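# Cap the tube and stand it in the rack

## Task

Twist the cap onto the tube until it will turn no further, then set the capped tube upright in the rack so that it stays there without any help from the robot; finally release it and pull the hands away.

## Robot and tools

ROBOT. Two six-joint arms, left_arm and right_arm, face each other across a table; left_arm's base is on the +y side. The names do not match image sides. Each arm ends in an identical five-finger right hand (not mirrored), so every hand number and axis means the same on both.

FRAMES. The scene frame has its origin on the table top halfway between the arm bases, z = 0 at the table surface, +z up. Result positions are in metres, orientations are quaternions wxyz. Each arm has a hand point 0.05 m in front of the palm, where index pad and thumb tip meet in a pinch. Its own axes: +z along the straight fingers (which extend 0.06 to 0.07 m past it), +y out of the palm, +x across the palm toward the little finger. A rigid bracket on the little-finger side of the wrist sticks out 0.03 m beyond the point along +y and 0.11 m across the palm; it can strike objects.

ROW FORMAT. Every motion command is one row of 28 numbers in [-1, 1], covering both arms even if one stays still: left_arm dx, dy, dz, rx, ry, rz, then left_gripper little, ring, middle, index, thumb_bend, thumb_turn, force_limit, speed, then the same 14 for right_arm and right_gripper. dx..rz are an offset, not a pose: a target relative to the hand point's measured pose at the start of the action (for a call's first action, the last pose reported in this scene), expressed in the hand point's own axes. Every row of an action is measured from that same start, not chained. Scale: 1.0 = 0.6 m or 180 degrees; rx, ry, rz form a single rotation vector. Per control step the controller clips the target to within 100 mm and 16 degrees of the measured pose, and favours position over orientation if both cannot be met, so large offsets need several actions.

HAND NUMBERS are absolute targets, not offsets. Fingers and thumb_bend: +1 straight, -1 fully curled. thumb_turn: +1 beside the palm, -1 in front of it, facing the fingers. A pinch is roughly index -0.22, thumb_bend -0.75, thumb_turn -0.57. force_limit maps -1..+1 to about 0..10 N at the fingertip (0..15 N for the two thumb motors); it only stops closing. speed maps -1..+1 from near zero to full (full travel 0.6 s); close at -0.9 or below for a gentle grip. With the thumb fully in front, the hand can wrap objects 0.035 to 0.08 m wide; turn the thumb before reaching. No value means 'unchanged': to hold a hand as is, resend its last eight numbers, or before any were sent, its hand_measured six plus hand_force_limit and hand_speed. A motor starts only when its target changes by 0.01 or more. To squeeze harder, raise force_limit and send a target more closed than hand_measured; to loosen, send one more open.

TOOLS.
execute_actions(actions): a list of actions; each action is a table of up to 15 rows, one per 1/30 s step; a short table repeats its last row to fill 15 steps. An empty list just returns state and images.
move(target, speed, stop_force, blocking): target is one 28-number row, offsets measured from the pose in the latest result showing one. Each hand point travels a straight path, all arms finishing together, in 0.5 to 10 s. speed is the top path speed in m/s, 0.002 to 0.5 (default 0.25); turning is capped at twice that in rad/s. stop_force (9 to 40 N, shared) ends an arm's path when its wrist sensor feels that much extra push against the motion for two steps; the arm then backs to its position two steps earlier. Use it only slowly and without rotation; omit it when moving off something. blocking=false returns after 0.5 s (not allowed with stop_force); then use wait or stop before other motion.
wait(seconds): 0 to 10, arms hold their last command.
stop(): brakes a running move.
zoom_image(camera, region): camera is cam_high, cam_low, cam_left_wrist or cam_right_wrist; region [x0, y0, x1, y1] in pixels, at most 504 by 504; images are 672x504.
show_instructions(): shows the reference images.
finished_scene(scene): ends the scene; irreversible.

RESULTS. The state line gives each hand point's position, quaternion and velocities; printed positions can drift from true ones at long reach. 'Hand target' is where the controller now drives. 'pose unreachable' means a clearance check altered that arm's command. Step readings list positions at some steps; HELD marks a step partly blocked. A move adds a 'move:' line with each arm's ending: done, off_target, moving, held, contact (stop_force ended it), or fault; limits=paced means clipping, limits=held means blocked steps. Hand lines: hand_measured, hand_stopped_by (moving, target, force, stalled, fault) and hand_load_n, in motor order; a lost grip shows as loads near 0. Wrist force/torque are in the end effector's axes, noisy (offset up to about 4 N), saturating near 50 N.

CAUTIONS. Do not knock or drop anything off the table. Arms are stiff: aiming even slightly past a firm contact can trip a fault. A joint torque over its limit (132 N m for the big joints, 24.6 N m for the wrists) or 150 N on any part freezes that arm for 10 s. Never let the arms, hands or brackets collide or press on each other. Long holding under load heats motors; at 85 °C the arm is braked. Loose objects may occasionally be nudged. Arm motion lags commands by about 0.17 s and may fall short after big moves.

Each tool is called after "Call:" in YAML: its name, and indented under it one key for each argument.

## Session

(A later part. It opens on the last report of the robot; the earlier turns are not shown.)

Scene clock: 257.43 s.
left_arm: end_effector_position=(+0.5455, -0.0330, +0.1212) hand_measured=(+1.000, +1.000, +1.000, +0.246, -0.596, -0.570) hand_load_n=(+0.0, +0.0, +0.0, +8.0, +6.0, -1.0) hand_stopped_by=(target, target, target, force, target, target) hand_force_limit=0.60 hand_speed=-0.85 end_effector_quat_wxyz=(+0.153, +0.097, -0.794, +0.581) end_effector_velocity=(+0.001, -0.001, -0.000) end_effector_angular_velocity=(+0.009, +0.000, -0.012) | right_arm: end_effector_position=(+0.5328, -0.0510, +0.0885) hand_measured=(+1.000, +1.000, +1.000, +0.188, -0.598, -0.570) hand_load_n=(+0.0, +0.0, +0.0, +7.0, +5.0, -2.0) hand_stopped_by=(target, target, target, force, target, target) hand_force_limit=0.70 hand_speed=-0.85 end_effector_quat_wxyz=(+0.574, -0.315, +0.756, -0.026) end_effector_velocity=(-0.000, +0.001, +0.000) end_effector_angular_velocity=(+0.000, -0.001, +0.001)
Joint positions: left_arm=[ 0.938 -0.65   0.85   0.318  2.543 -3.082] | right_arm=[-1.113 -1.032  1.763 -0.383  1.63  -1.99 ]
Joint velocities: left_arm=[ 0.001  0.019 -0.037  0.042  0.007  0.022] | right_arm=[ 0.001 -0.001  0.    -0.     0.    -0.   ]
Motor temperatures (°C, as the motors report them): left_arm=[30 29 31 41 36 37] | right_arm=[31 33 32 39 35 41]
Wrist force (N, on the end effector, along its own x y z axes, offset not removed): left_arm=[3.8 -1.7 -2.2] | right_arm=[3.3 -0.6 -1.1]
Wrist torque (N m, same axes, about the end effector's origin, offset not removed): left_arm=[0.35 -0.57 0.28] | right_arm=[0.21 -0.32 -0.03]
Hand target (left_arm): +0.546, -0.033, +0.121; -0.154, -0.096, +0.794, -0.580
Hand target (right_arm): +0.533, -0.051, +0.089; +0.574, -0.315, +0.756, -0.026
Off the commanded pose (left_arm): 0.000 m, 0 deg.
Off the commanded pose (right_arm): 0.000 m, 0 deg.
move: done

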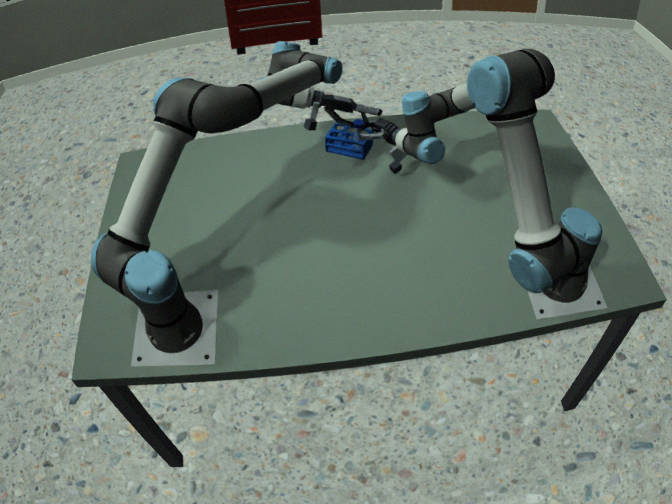

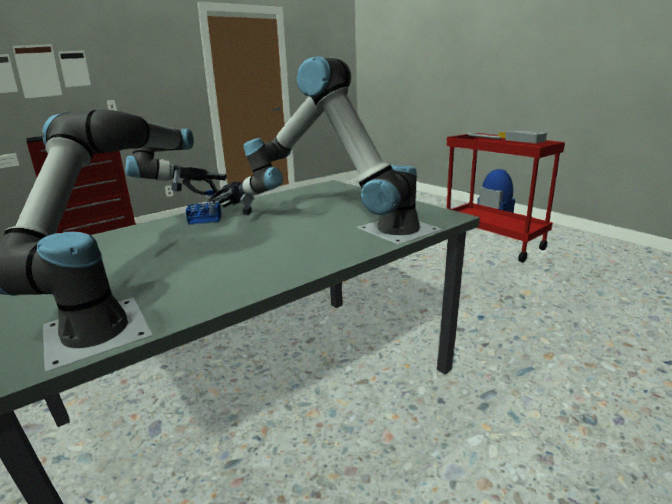

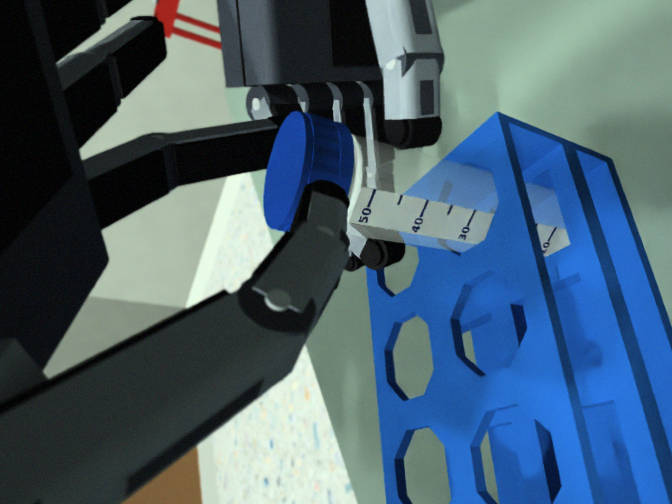

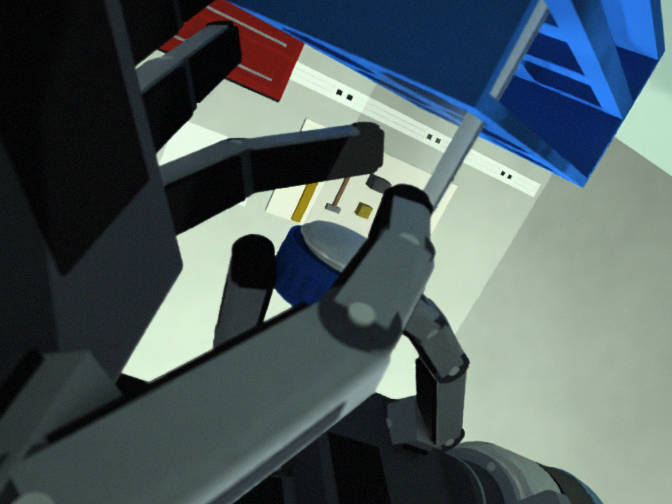

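Call:
move:
  target: [-0.0024,0,-0.003,0,0,0,1,1,1,0.5,-0.6,-0.57,0.6,1,0,0,0,0,0,0,1,1,1,-0.3,-0.6,-0.57,0.7,-0.85]
  speed: 0.01

Call:
move:
  target: [0.0246,0.0057,0.0138,0.12,-0.296,-0.092,1,1,1,0.5,-0.6,-0.57,0.6,1,0,0,0,0,0,0,1,1,1,-0.3,-0.6,-0.57,0.7,-0.85]
  speed: 0.35

Call:
move:
  target: [0.0007,-0.0016,0.0062,0,0,0,1,1,1,-0.3,-0.6,-0.57,0.6,-0.85,0,0,0,0,0,0,1,1,1,-0.3,-0.6,-0.57,0.7,-0.85]
  speed: 0.02

Call:
move:
  target: [-0.019,-0.0093,0.0077,-0.12,0.296,0.092,1,1,1,-0.3,-0.6,-0.57,0.6,-0.85,0,0,0,0,0,0,1,1,1,-0.3,-0.6,-0.57,0.7,-0.85]
  speed: 0.25

Call:
move:
  target: [-0.0024,0,-0.003,0,0,0,1,1,1,0.5,-0.6,-0.57,0.6,1,0,0,0,0,0,0,1,1,1,-0.3,-0.6,-0.57,0.7,-0.85]
  speed: 0.01

Call:
move:
  target: [0.0246,0.0057,0.0138,0.12,-0.296,-0.092,1,1,1,0.5,-0.6,-0.57,0.6,1,0,0,0,0,0,0,1,1,1,-0.3,-0.6,-0.57,0.7,-0.85]
  speed: 0.35

Call:
move:
  target: [0.0007,-0.0016,0.0062,0,0,0,1,1,1,-0.3,-0.6,-0.57,0.6,-0.85,0,0,0,0,0,0,1,1,1,-0.3,-0.6,-0.57,0.7,-0.85]
  speed: 0.02

Call:
move:
  target: [-0.019,-0.0093,0.0077,-0.12,0.296,0.092,1,1,1,-0.3,-0.6,-0.57,0.6,-0.85,0,0,0,0,0,0,1,1,1,-0.3,-0.6,-0.57,0.7,-0.85]
  speed: 0.25

Scene clock: 278.70 s.
left_arm: end_effector_position=(+0.5470, -0.0314, +0.1212) hand_measured=(+1.000, +1.000, +1.000, +0.500, -0.600, -0.570) hand_load_n=(+0.0, +0.0, +0.0, +0.0, +0.0, +0.0) hand_stopped_by=(target, target, target, target, target, target) hand_force_limit=0.60 hand_speed=1.00 end_effector_quat_wxyz=(+0.153, +0.097, -0.794, +0.581) end_effector_velocity=(+0.001, -0.000, +0.000) end_effector_angular_velocity=(-0.002, -0.002, -0.000) | right_arm: end_effector_position=(+0.5328, -0.0510, +0.0885) hand_measured=(+1.000, +1.000, +1.000, +0.188, -0.598, -0.570) hand_load_n=(+0.0, +0.0, +0.0, +7.5, +5.0, -1.0) hand_stopped_by=(target, target, target, force, target, target) hand_force_limit=0.70 hand_speed=-0.85 end_effector_quat_wxyz=(+0.574, -0.315, +0.756, -0.026) end_effector_velocity=(+0.000, +0.000, -0.000) end_effector_angular_velocity=(-0.001, -0.000, +0.000)
Joint positions: left_arm=[ 0.941 -0.648  0.845  0.322  2.546 -3.079] | right_arm=[-1.113 -1.032  1.763 -0.383  1.63  -1.99 ]
Joint velocities: left_arm=[ 0.001  0.    -0.    -0.003  0.001  0.   ] | right_arm=[-0.     0.    -0.    -0.    -0.    -0.001]
Motor temperatures (°C, as the motors report them): left_arm=[30 29 31 41 36 37] | right_arm=[31 33 32 39 35 41]
Wrist force (N, on the end effector, along its own x y z axes, offset not removed): left_arm=[2.0 1.3 1.2] | right_arm=[0.1 0.7 -0.9]
Wrist torque (N m, same axes, about the end effector's origin, offset not removed): left_arm=[0.23 -0.47 0.16] | right_arm=[0.28 0.14 -0.09]
Hand target (left_arm): +0.547, -0.031, +0.121; -0.153, -0.097, +0.794, -0.581
Hand target (right_arm): +0.533, -0.051, +0.089; +0.574, -0.315, +0.756, -0.026
Off the commanded pose (left_arm): 0.000 m, 0 deg.
Off the commanded pose (right_arm): 0.000 m, 0 deg.
move: done

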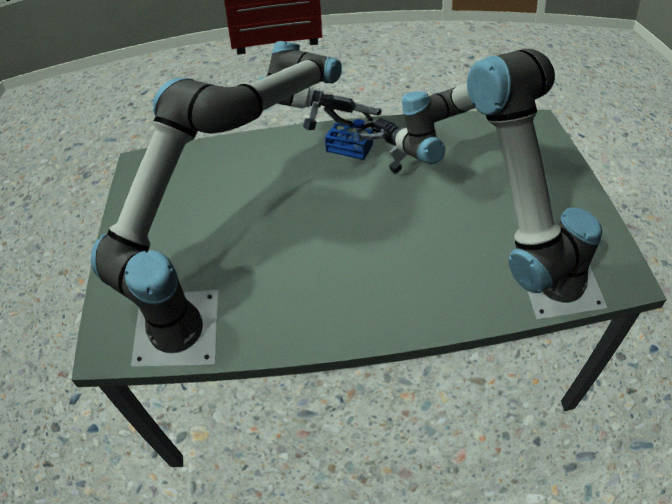

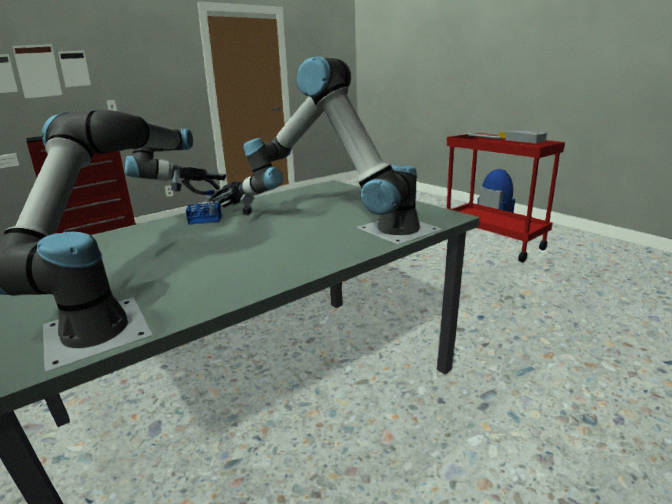

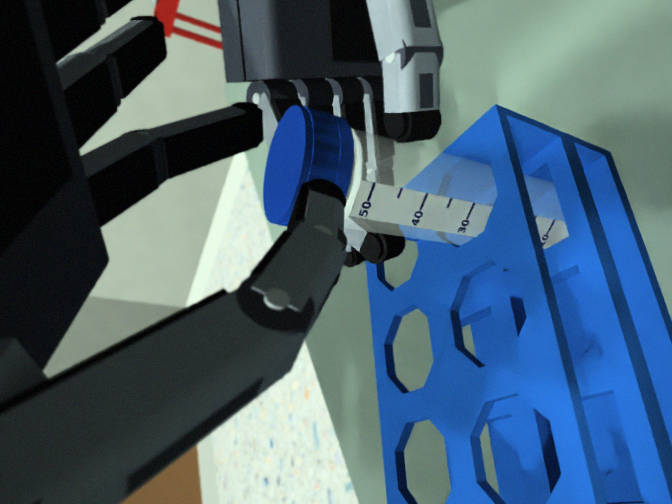

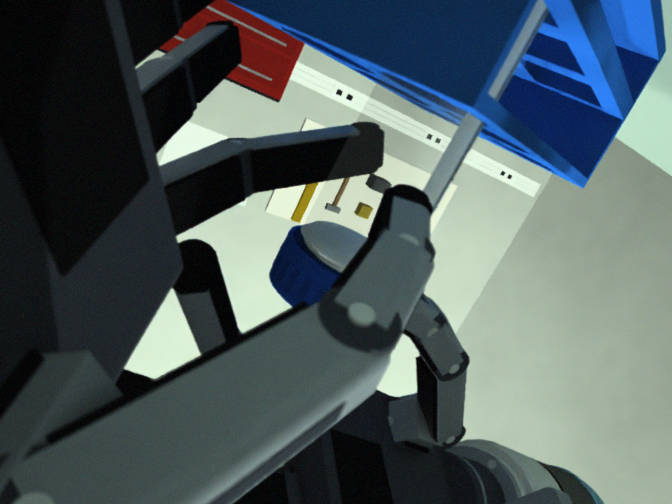

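Scene clock: 280.80 s.
left_arm: end_effector_position=(+0.5310, -0.0375, +0.1210) hand_measured=(+1.000, +1.000, +1.000, +0.500, -0.600, -0.570) hand_load_n=(+0.0, +0.0, +0.0, +0.0, +0.0, +0.0) hand_stopped_by=(target, target, target, target, target, target) hand_force_limit=0.60 hand_speed=1.00 end_effector_quat_wxyz=(-0.157, +0.478, -0.638, +0.582) end_effector_velocity=(-0.000, -0.000, -0.000) end_effector_angular_velocity=(+0.003, +0.001, +0.011) | right_arm: end_effector_position=(+0.5328, -0.0510, +0.0885) hand_measured=(+1.000, +1.000, +1.000, +0.188, -0.598, -0.570) hand_load_n=(+0.0, +0.0, +0.0, +7.5, +4.5, -1.0) hand_stopped_by=(target, target, target, force, target, target) hand_force_limit=0.70 hand_speed=-0.85 end_effector_quat_wxyz=(+0.574, -0.315, +0.756, -0.026) end_effector_velocity=(+0.000, -0.000, +0.000) end_effector_angular_velocity=(-0.000, +0.000, -0.001)
Joint positions: left_arm=[ 0.568 -1.008  1.463 -0.159  1.209 -3.629] | right_arm=[-1.113 -1.032  1.763 -0.383  1.63  -1.99 ]
Joint velocities: left_arm=[-0.005  0.003 -0.005  0.006 -0.015 -0.004] | right_arm=[-0.    -0.    -0.     0.001  0.     0.   ]
Motor temperatures (°C, as the motors report them): left_arm=[30 29 31 41 36 37] | right_arm=[31 33 32 39 35 41]
Wrist force (N, on the end effector, along its own x y z axes, offset not removed): left_arm=[1.8 0.4 2.5] | right_arm=[-0.9 1.1 0.9]
Wrist torque (N m, same axes, about the end effector's origin, offset not removed): left_arm=[-0.14 -0.57 0.22] | right_arm=[0.24 0.17 -0.10]
Hand target (left_arm): +0.531, -0.038, +0.121; +0.157, -0.479, +0.638, -0.582
Hand target (right_arm): +0.533, -0.051, +0.089; +0.574, -0.315, +0.756, -0.026
Off the commanded pose (left_arm): 0.000 m, 0 deg.
Off the commanded pose (right_arm): 0.000 m, 0 deg.
move: done

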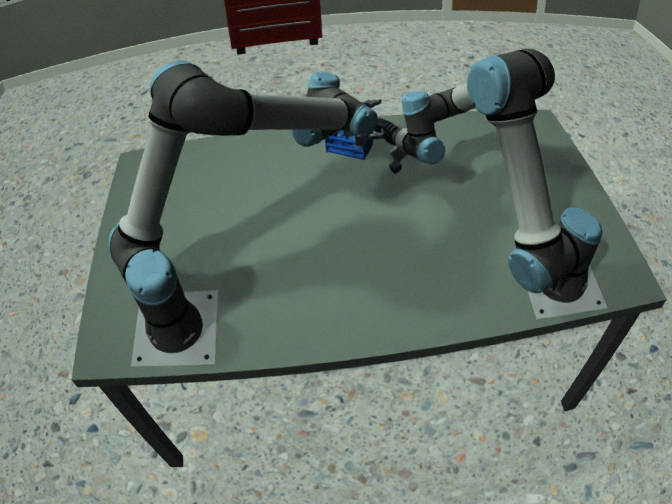

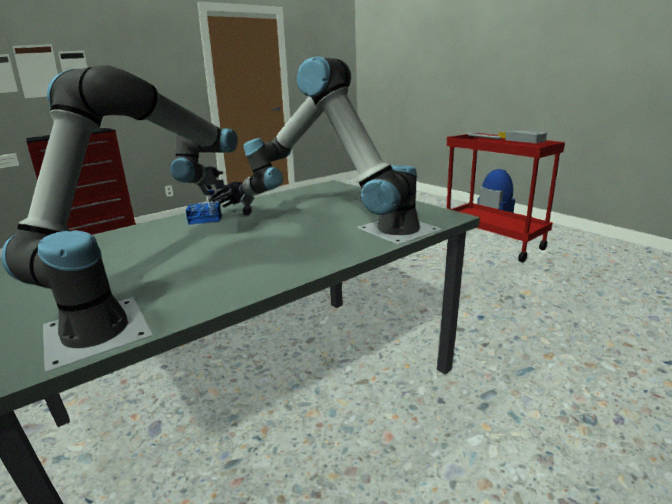

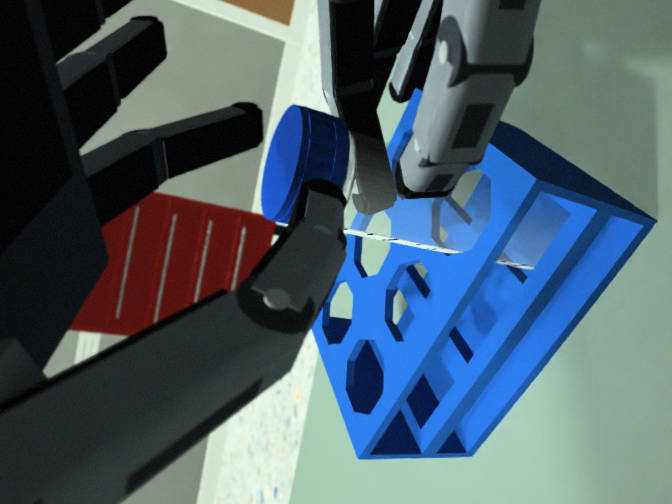

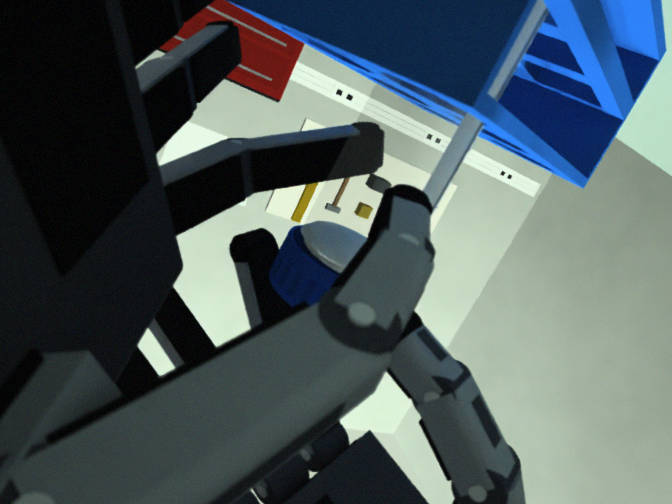

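Scene clock: 282.10 s.
left_arm: end_effector_position=(+0.5340, -0.0399, +0.1210) hand_measured=(+1.000, +1.000, +1.000, +0.246, -0.598, -0.570) hand_load_n=(+0.0, +0.0, +0.0, +9.0, +3.5, -0.5) hand_stopped_by=(target, target, target, force, target, target) hand_force_limit=0.60 hand_speed=-0.85 end_effector_quat_wxyz=(-0.157, +0.478, -0.638, +0.582) end_effector_velocity=(+0.001, +0.001, -0.000) end_effector_angular_velocity=(-0.000, -0.000, +0.001) | right_arm: end_effector_position=(+0.5328, -0.0510, +0.0885) hand_measured=(+1.000, +1.000, +1.000, +0.188, -0.598, -0.570) hand_load_n=(+0.0, +0.0, +0.0, +8.0, +4.0, -1.5) hand_stopped_by=(target, target, target, force, target, target) hand_force_limit=0.70 hand_speed=-0.85 end_effector_quat_wxyz=(+0.574, -0.315, +0.756, -0.026) end_effector_velocity=(+0.000, -0.001, +0.000) end_effector_angular_velocity=(-0.000, -0.000, -0.001)
Joint positions: left_arm=[ 0.571 -0.999  1.449 -0.154  1.211 -3.629] | right_arm=[-1.113 -1.032  1.763 -0.383  1.63  -1.99 ]
Joint velocities: left_arm=[ 0.001  0.001 -0.    -0.001 -0.    -0.   ] | right_arm=[-0.001 -0.001 -0.     0.001  0.    -0.   ]
Motor temperatures (°C, as the motors report them): left_arm=[30 29 31 41 36 37] | right_arm=[31 33 32 39 35 41]
Wrist force (N, on the end effector, along its own x y z axes, offset not removed): left_arm=[2.6 -3.1 -1.9] | right_arm=[3.8 -1.6 1.3]
Wrist torque (N m, same axes, about the end effector's origin, offset not removed): left_arm=[0.17 -0.43 0.23] | right_arm=[-0.10 -0.05 0.03]
Hand target (left_arm): +0.534, -0.040, +0.121; +0.157, -0.478, +0.638, -0.582
Hand target (right_arm): +0.533, -0.051, +0.089; +0.574, -0.315, +0.756, -0.026
Off the commanded pose (left_arm): 0.000 m, 0 deg.
Off the commanded pose (right_arm): 0.000 m, 0 deg.
move: done

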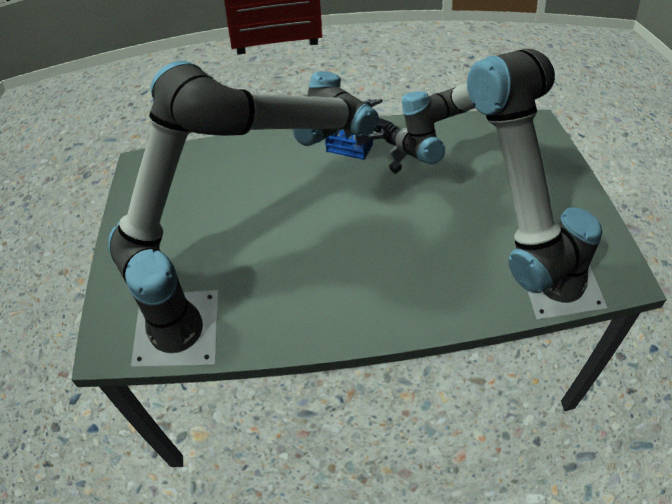

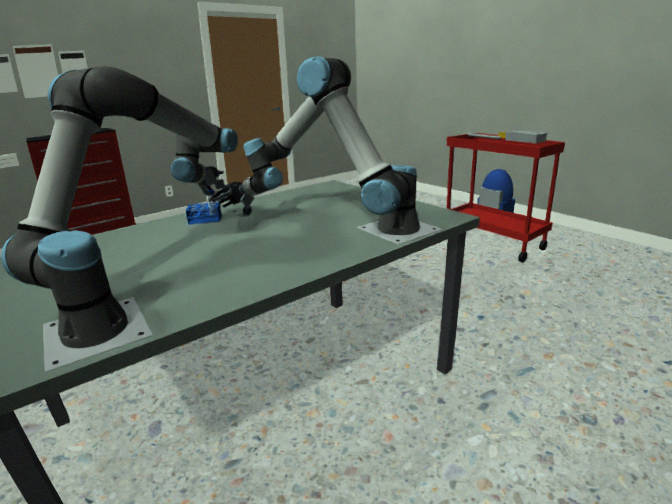

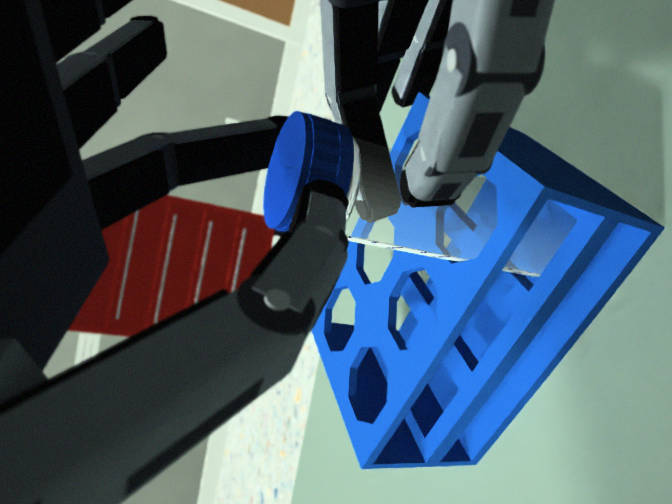

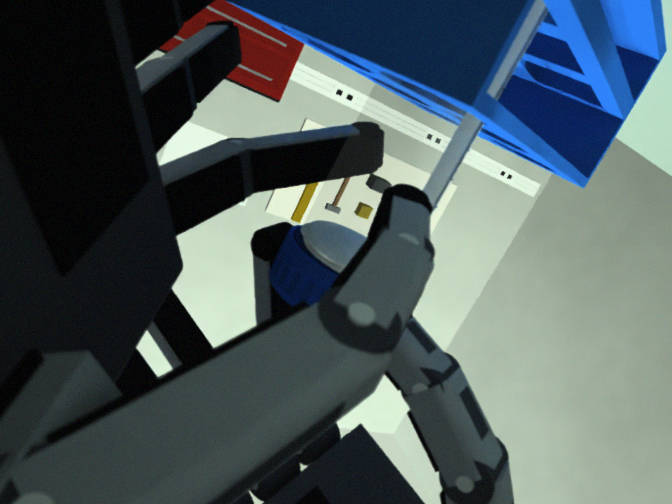

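Scene clock: 284.80 s.
left_arm: end_effector_position=(+0.5455, -0.0331, +0.1208) hand_measured=(+1.000, +1.000, +1.000, +0.246, -0.598, -0.570) hand_load_n=(+0.0, +0.0, +0.0, +8.0, +5.5, -1.5) hand_stopped_by=(target, target, target, force, target, target) hand_force_limit=0.60 hand_speed=-0.85 end_effector_quat_wxyz=(+0.153, +0.097, -0.793, +0.581) end_effector_velocity=(+0.001, -0.000, -0.000) end_effector_angular_velocity=(+0.010, +0.002, -0.012) | right_arm: end_effector_position=(+0.5328, -0.0510, +0.0885) hand_measured=(+1.000, +1.000, +1.000, +0.188, -0.598, -0.570) hand_load_n=(+0.0, +0.0, +0.0, +7.0, +5.0, -2.0) hand_stopped_by=(target, target, target, force, target, target) hand_force_limit=0.70 hand_speed=-0.85 end_effector_quat_wxyz=(+0.574, -0.315, +0.756, -0.026) end_effector_velocity=(+0.000, -0.000, +0.000) end_effector_angular_velocity=(-0.000, +0.000, -0.000)
Joint positions: left_arm=[ 0.938 -0.651  0.852  0.313  2.543 -3.083] | right_arm=[-1.113 -1.032  1.763 -0.383  1.63  -1.99 ]
Joint velocities: left_arm=[ 0.001  0.018 -0.036  0.044  0.008  0.022] | right_arm=[-0.    -0.001 -0.     0.001  0.    -0.   ]
Motor temperatures (°C, as the motors report them): left_arm=[30 29 31 41 36 37] | right_arm=[31 33 32 39 35 41]
Wrist force (N, on the end effector, along its own x y z axes, offset not removed): left_arm=[4.2 -3.6 -1.6] | right_arm=[2.9 -2.1 -2.1]
Wrist torque (N m, same axes, about the end effector's origin, offset not removed): left_arm=[0.13 -0.70 0.24] | right_arm=[0.14 0.07 -0.06]
Hand target (left_arm): +0.546, -0.033, +0.121; -0.154, -0.096, +0.794, -0.581
Hand target (right_arm): +0.533, -0.051, +0.089; +0.574, -0.315, +0.756, -0.026
Off the commanded pose (left_arm): 0.000 m, 0 deg.
Off the commanded pose (right_arm): 0.000 m, 0 deg.
move: done

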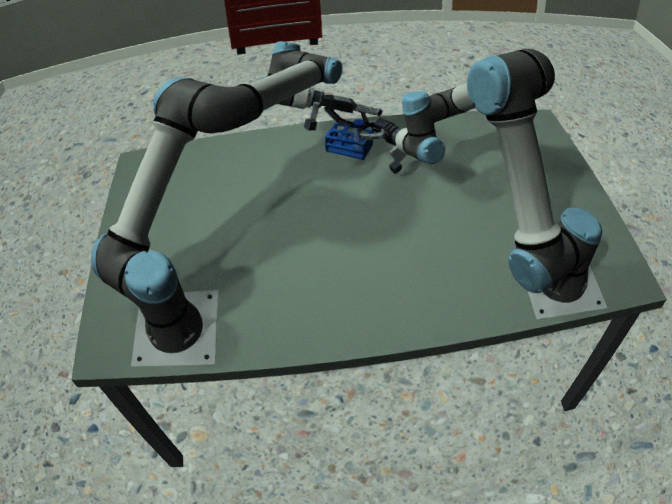

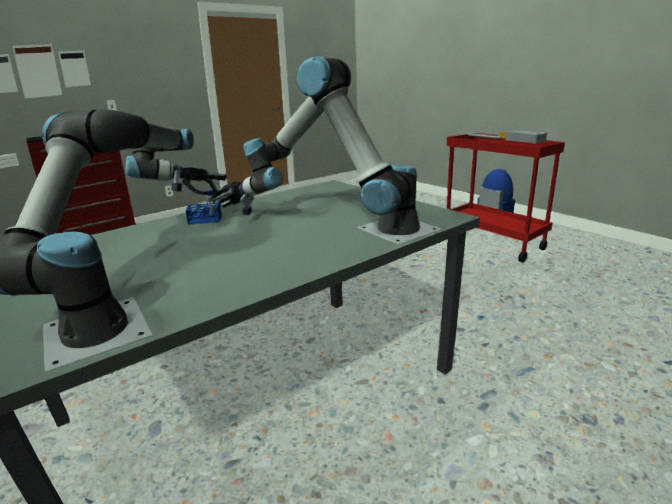

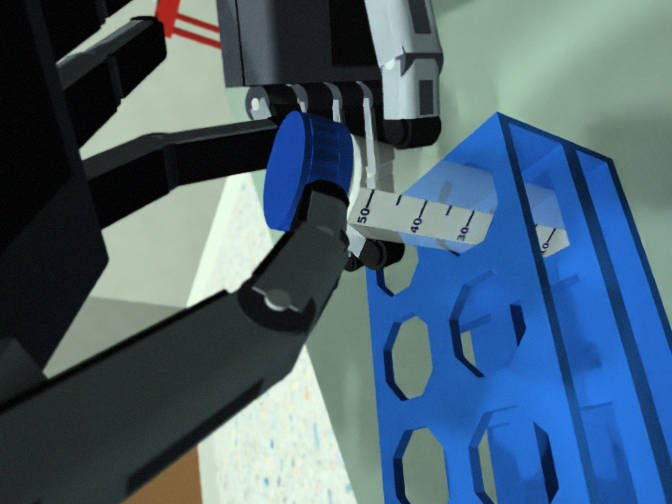

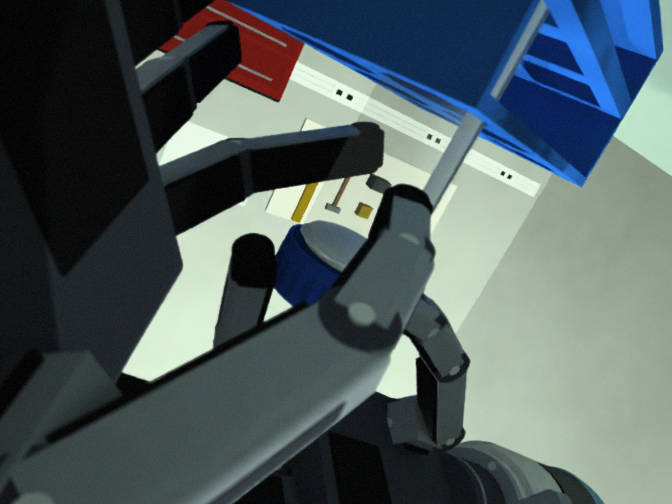

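Scene clock: 285.50 s.
left_arm: end_effector_position=(+0.5470, -0.0315, +0.1207) hand_measured=(+1.000, +1.000, +1.000, +0.500, -0.600, -0.570) hand_load_n=(+0.0, +0.0, +0.0, +0.0, +0.0, +0.0) hand_stopped_by=(target, target, target, target, target, target) hand_force_limit=0.60 hand_speed=1.00 end_effector_quat_wxyz=(+0.153, +0.097, -0.793, +0.581) end_effector_velocity=(+0.001, +0.001, -0.000) end_effector_angular_velocity=(+0.001, +0.001, +0.001) | right_arm: end_effector_position=(+0.5328, -0.0510, +0.0885) hand_measured=(+1.000, +1.000, +1.000, +0.188, -0.598, -0.570) hand_load_n=(+0.0, +0.0, +0.0, +7.5, +4.5, -0.5) hand_stopped_by=(target, target, target, force, target, target) hand_force_limit=0.70 hand_speed=-0.85 end_effector_quat_wxyz=(+0.574, -0.315, +0.756, -0.026) end_effector_velocity=(+0.000, +0.000, +0.000) end_effector_angular_velocity=(+0.000, -0.001, -0.000)
Joint positions: left_arm=[ 0.941 -0.648  0.848  0.318  2.546 -3.08 ] | right_arm=[-1.113 -1.032  1.763 -0.383  1.63  -1.99 ]
Joint velocities: left_arm=[ 0.002  0.002 -0.002  0.003  0.001  0.001] | right_arm=[ 0.    -0.    -0.    -0.001  0.    -0.   ]
Motor temperatures (°C, as the motors report them): left_arm=[30 29 31 41 36 37] | right_arm=[31 33 32 39 35 41]
Wrist force (N, on the end effector, along its own x y z axes, offset not removed): left_arm=[0.7 0.9 0.2] | right_arm=[-0.6 1.3 1.1]
Wrist torque (N m, same axes, about the end effector's origin, offset not removed): left_arm=[0.22 -0.25 0.14] | right_arm=[0.28 0.17 -0.10]
Hand target (left_arm): +0.547, -0.031, +0.121; -0.153, -0.097, +0.793, -0.581
Hand target (right_arm): +0.533, -0.051, +0.089; +0.574, -0.315, +0.756, -0.026
Off the commanded pose (left_arm): 0.000 m, 0 deg.
Off the commanded pose (right_arm): 0.000 m, 0 deg.
move: done

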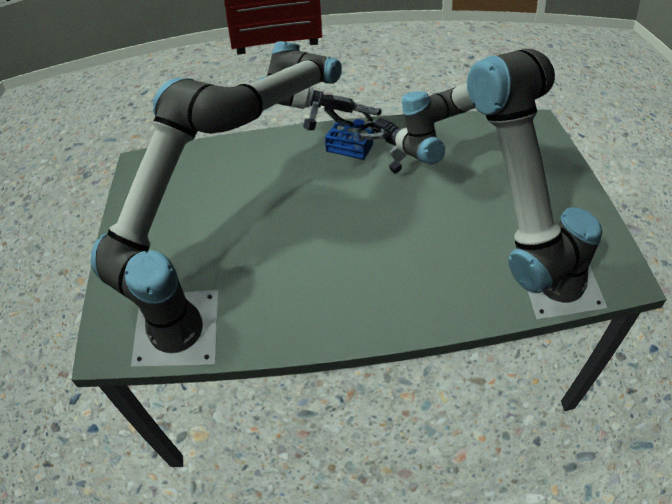

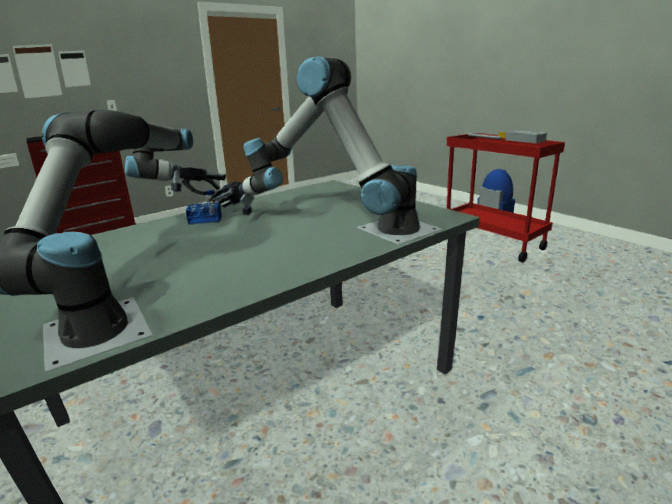

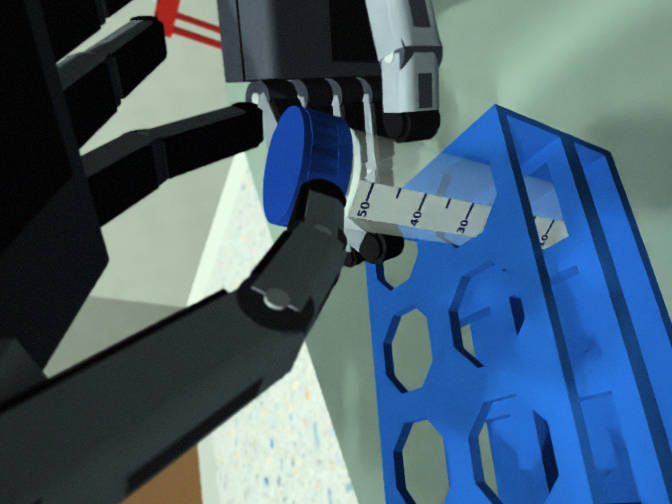

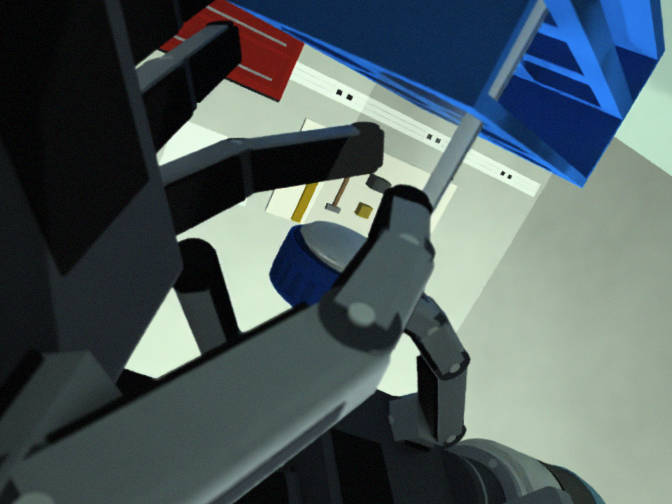

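Scene clock: 287.60 s.
left_arm: end_effector_position=(+0.5309, -0.0376, +0.1206) hand_measured=(+1.000, +1.000, +1.000, +0.500, -0.600, -0.570) hand_load_n=(+0.0, +0.0, +0.0, +0.0, +0.0, +0.0) hand_stopped_by=(target, target, target, target, target, target) hand_force_limit=0.60 hand_speed=1.00 end_effector_quat_wxyz=(-0.157, +0.479, -0.638, +0.583) end_effector_velocity=(-0.001, -0.001, -0.000) end_effector_angular_velocity=(+0.001, +0.000, +0.009) | right_arm: end_effector_position=(+0.5328, -0.0510, +0.0885) hand_measured=(+1.000, +1.000, +1.000, +0.188, -0.598, -0.570) hand_load_n=(+0.0, +0.0, +0.0, +7.5, +4.5, -0.5) hand_stopped_by=(target, target, target, force, target, target) hand_force_limit=0.70 hand_speed=-0.85 end_effector_quat_wxyz=(+0.574, -0.315, +0.756, -0.026) end_effector_velocity=(-0.000, +0.000, -0.000) end_effector_angular_velocity=(-0.001, +0.000, +0.000)
Joint positions: left_arm=[ 0.568 -1.007  1.464 -0.162  1.208 -3.63 ] | right_arm=[-1.113 -1.032  1.763 -0.383  1.63  -1.99 ]
Joint velocities: left_arm=[-0.006  0.003 -0.005  0.004 -0.015 -0.004] | right_arm=[ 0.    -0.     0.     0.    -0.    -0.001]
Motor temperatures (°C, as the motors report them): left_arm=[30 29 31 41 36 37] | right_arm=[31 33 32 39 35 41]
Wrist force (N, on the end effector, along its own x y z axes, offset not removed): left_arm=[1.9 0.6 0.4] | right_arm=[-1.5 0.2 0.8]
Wrist torque (N m, same axes, about the end effector's origin, offset not removed): left_arm=[0.09 -0.42 0.22] | right_arm=[0.07 0.34 -0.15]
Hand target (left_arm): +0.531, -0.038, +0.121; +0.157, -0.479, +0.638, -0.583
Hand target (right_arm): +0.533, -0.051, +0.089; +0.574, -0.315, +0.756, -0.026
Off the commanded pose (left_arm): 0.000 m, 0 deg.
Off the commanded pose (right_arm): 0.000 m, 0 deg.
move: done

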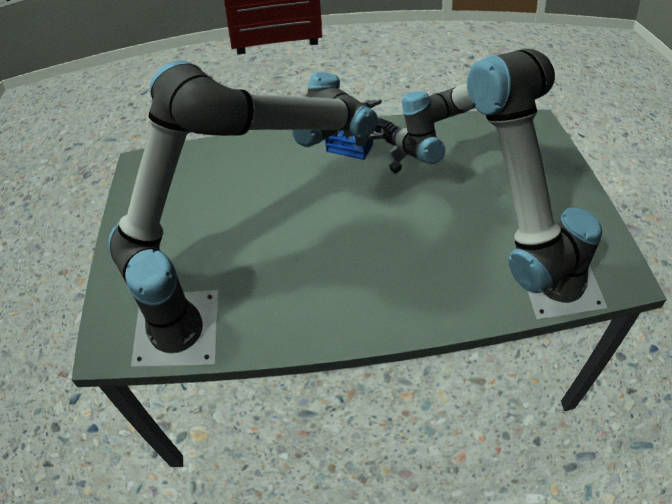

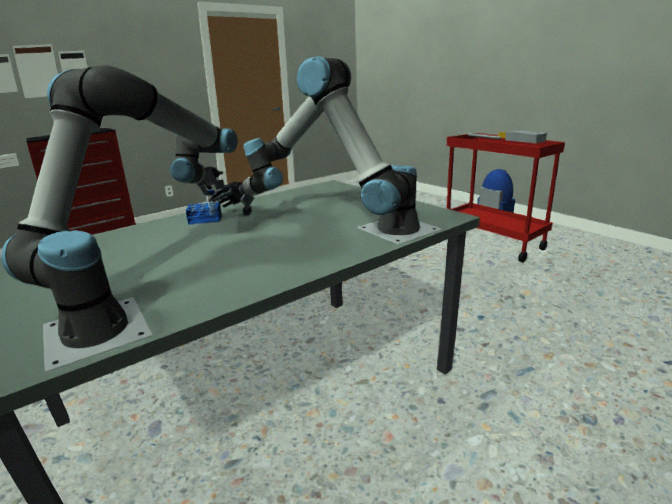

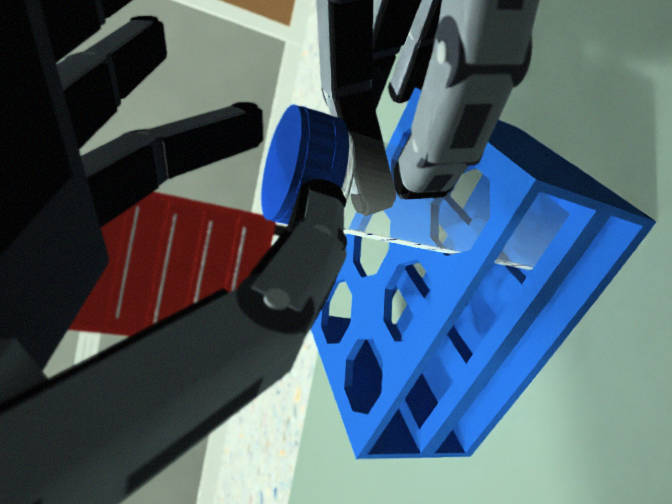

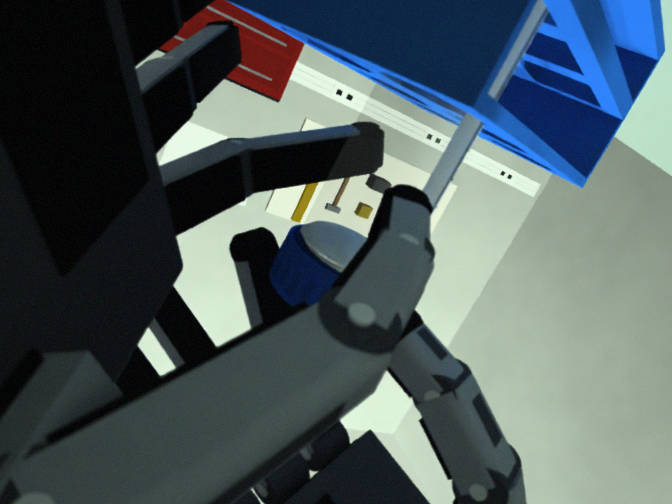

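Scene clock: 288.90 s.
left_arm: end_effector_position=(+0.5340, -0.0400, +0.1206) hand_measured=(+1.000, +1.000, +1.000, +0.246, -0.598, -0.570) hand_load_n=(+0.0, +0.0, +0.0, +9.0, +4.0, -1.0) hand_stopped_by=(target, target, target, force, target, target) hand_force_limit=0.60 hand_speed=-0.85 end_effector_quat_wxyz=(-0.157, +0.479, -0.638, +0.583) end_effector_velocity=(+0.001, +0.001, -0.000) end_effector_angular_velocity=(+0.000, +0.000, +0.002) | right_arm: end_effector_position=(+0.5328, -0.0510, +0.0885) hand_measured=(+1.000, +1.000, +1.000, +0.188, -0.598, -0.570) hand_load_n=(+0.0, +0.0, +0.0, +8.0, +4.0, -1.5) hand_stopped_by=(target, target, target, force, target, target) hand_force_limit=0.70 hand_speed=-0.85 end_effector_quat_wxyz=(+0.574, -0.315, +0.756, -0.026) end_effector_velocity=(+0.001, -0.001, +0.000) end_effector_angular_velocity=(-0.000, -0.001, -0.001)
Joint positions: left_arm=[ 0.571 -0.999  1.451 -0.157  1.211 -3.629] | right_arm=[-1.113 -1.032  1.763 -0.383  1.63  -1.99 ]
Joint velocities: left_arm=[ 0.001  0.    -0.     0.    -0.001 -0.   ] | right_arm=[-0.001 -0.     0.    -0.001 -0.    -0.001]
Motor temperatures (°C, as the motors report them): left_arm=[30 29 31 41 36 37] | right_arm=[31 33 32 39 35 41]
Wrist force (N, on the end effector, along its own x y z axes, offset not removed): left_arm=[2.3 -3.3 -0.7] | right_arm=[3.8 0.7 1.4]
Wrist torque (N m, same axes, about the end effector's origin, offset not removed): left_arm=[0.08 -0.41 0.25] | right_arm=[0.23 0.04 -0.02]
Hand target (left_arm): +0.534, -0.040, +0.121; +0.157, -0.479, +0.638, -0.583
Hand target (right_arm): +0.533, -0.051, +0.089; +0.574, -0.315, +0.756, -0.026
Off the commanded pose (left_arm): 0.000 m, 0 deg.
Off the commanded pose (right_arm): 0.000 m, 0 deg.
move: done

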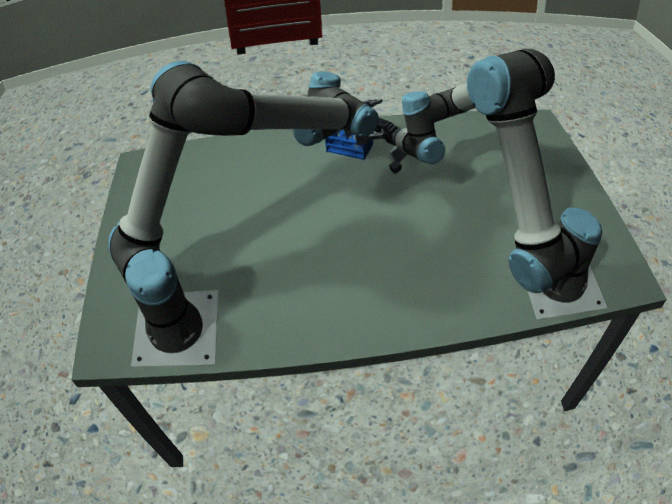

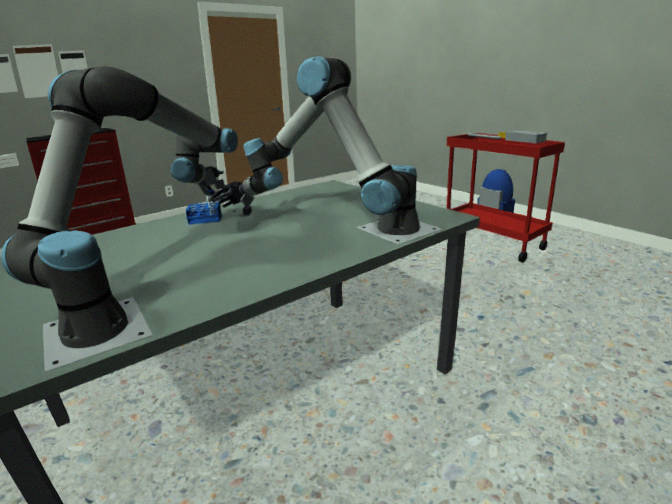

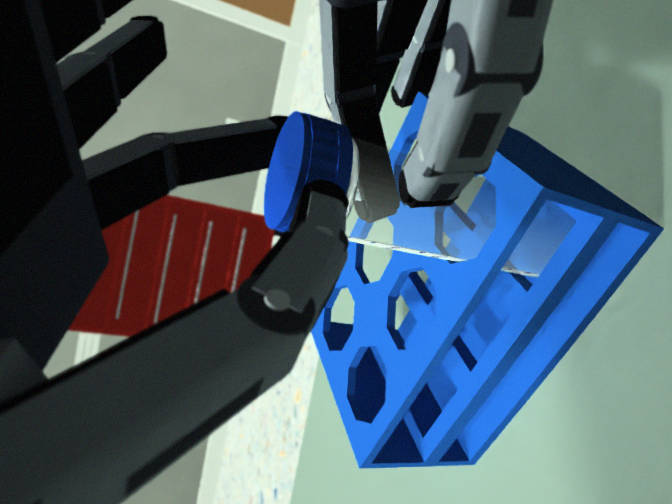

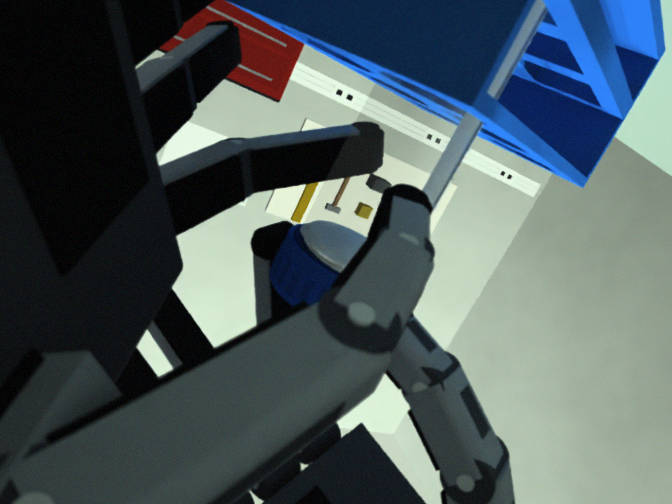

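Scene clock: 291.60 s.
left_arm: end_effector_position=(+0.5454, -0.0333, +0.1204) hand_measured=(+1.000, +1.000, +1.000, +0.246, -0.596, -0.570) hand_load_n=(+0.0, +0.0, +0.0, +8.0, +6.5, -1.5) hand_stopped_by=(target, target, target, force, target, target) hand_force_limit=0.60 hand_speed=-0.85 end_effector_quat_wxyz=(+0.153, +0.097, -0.793, +0.582) end_effector_velocity=(+0.001, +0.000, -0.000) end_effector_angular_velocity=(+0.010, +0.002, -0.012) | right_arm: end_effector_position=(+0.5328, -0.0509, +0.0885) hand_measured=(+1.000, +1.000, +1.000, +0.188, -0.598, -0.570) hand_load_n=(+0.0, +0.0, +0.0, +8.0, +5.0, -2.5) hand_stopped_by=(target, target, target, force, target, target) hand_force_limit=0.70 hand_speed=-0.85 end_effector_quat_wxyz=(+0.574, -0.315, +0.756, -0.026) end_effector_velocity=(+0.001, -0.000, +0.000) end_effector_angular_velocity=(+0.000, -0.002, -0.001)
Joint positions: left_arm=[ 0.938 -0.652  0.855  0.309  2.543 -3.085] | right_arm=[-1.113 -1.032  1.763 -0.383  1.63  -1.99 ]
Joint velocities: left_arm=[ 0.001  0.018 -0.035  0.043  0.008  0.022] | right_arm=[-0.001  0.    -0.    -0.002  0.    -0.   ]
Motor temperatures (°C, as the motors report them): left_arm=[30 29 31 41 36 37] | right_arm=[31 33 32 39 35 41]
Wrist force (N, on the end effector, along its own x y z axes, offset not removed): left_arm=[4.7 -1.6 -3.0] | right_arm=[4.1 0.3 -2.4]
Wrist torque (N m, same axes, about the end effector's origin, offset not removed): left_arm=[0.40 -0.73 0.37] | right_arm=[0.57 -0.17 0.12]
Hand target (left_arm): +0.545, -0.033, +0.120; -0.153, -0.096, +0.793, -0.581
Hand target (right_arm): +0.533, -0.051, +0.089; +0.574, -0.315, +0.756, -0.026
Off the commanded pose (left_arm): 0.000 m, 0 deg.
Off the commanded pose (right_arm): 0.000 m, 0 deg.
move: done

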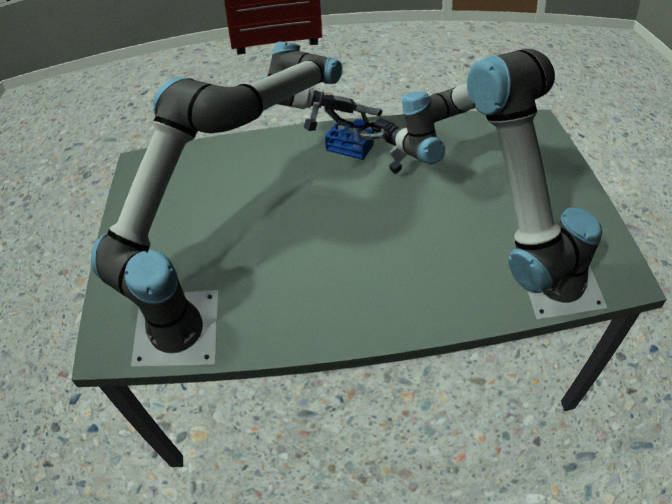

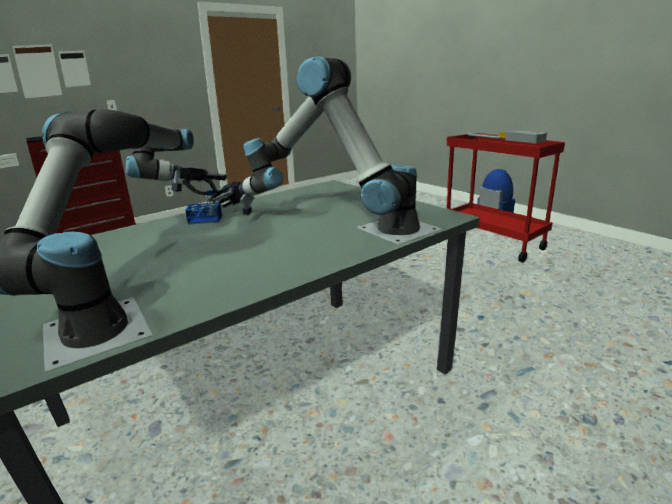

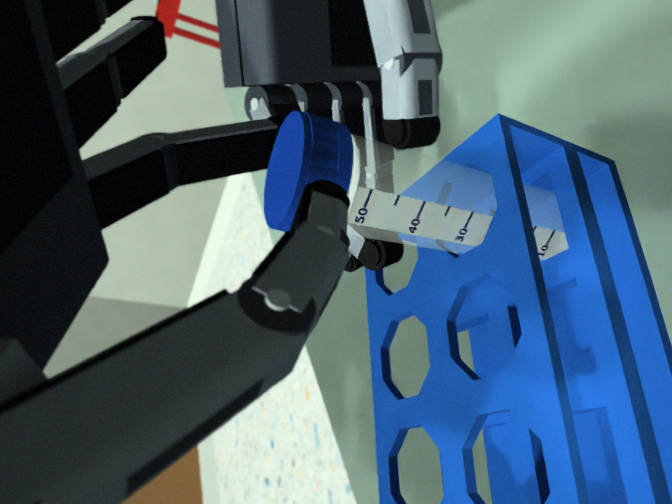

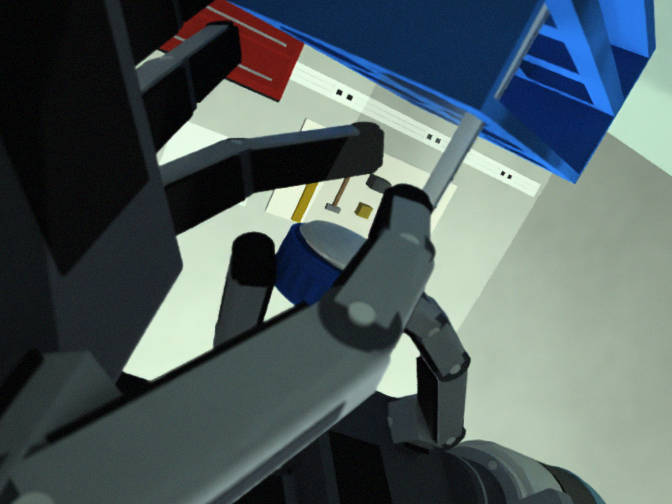

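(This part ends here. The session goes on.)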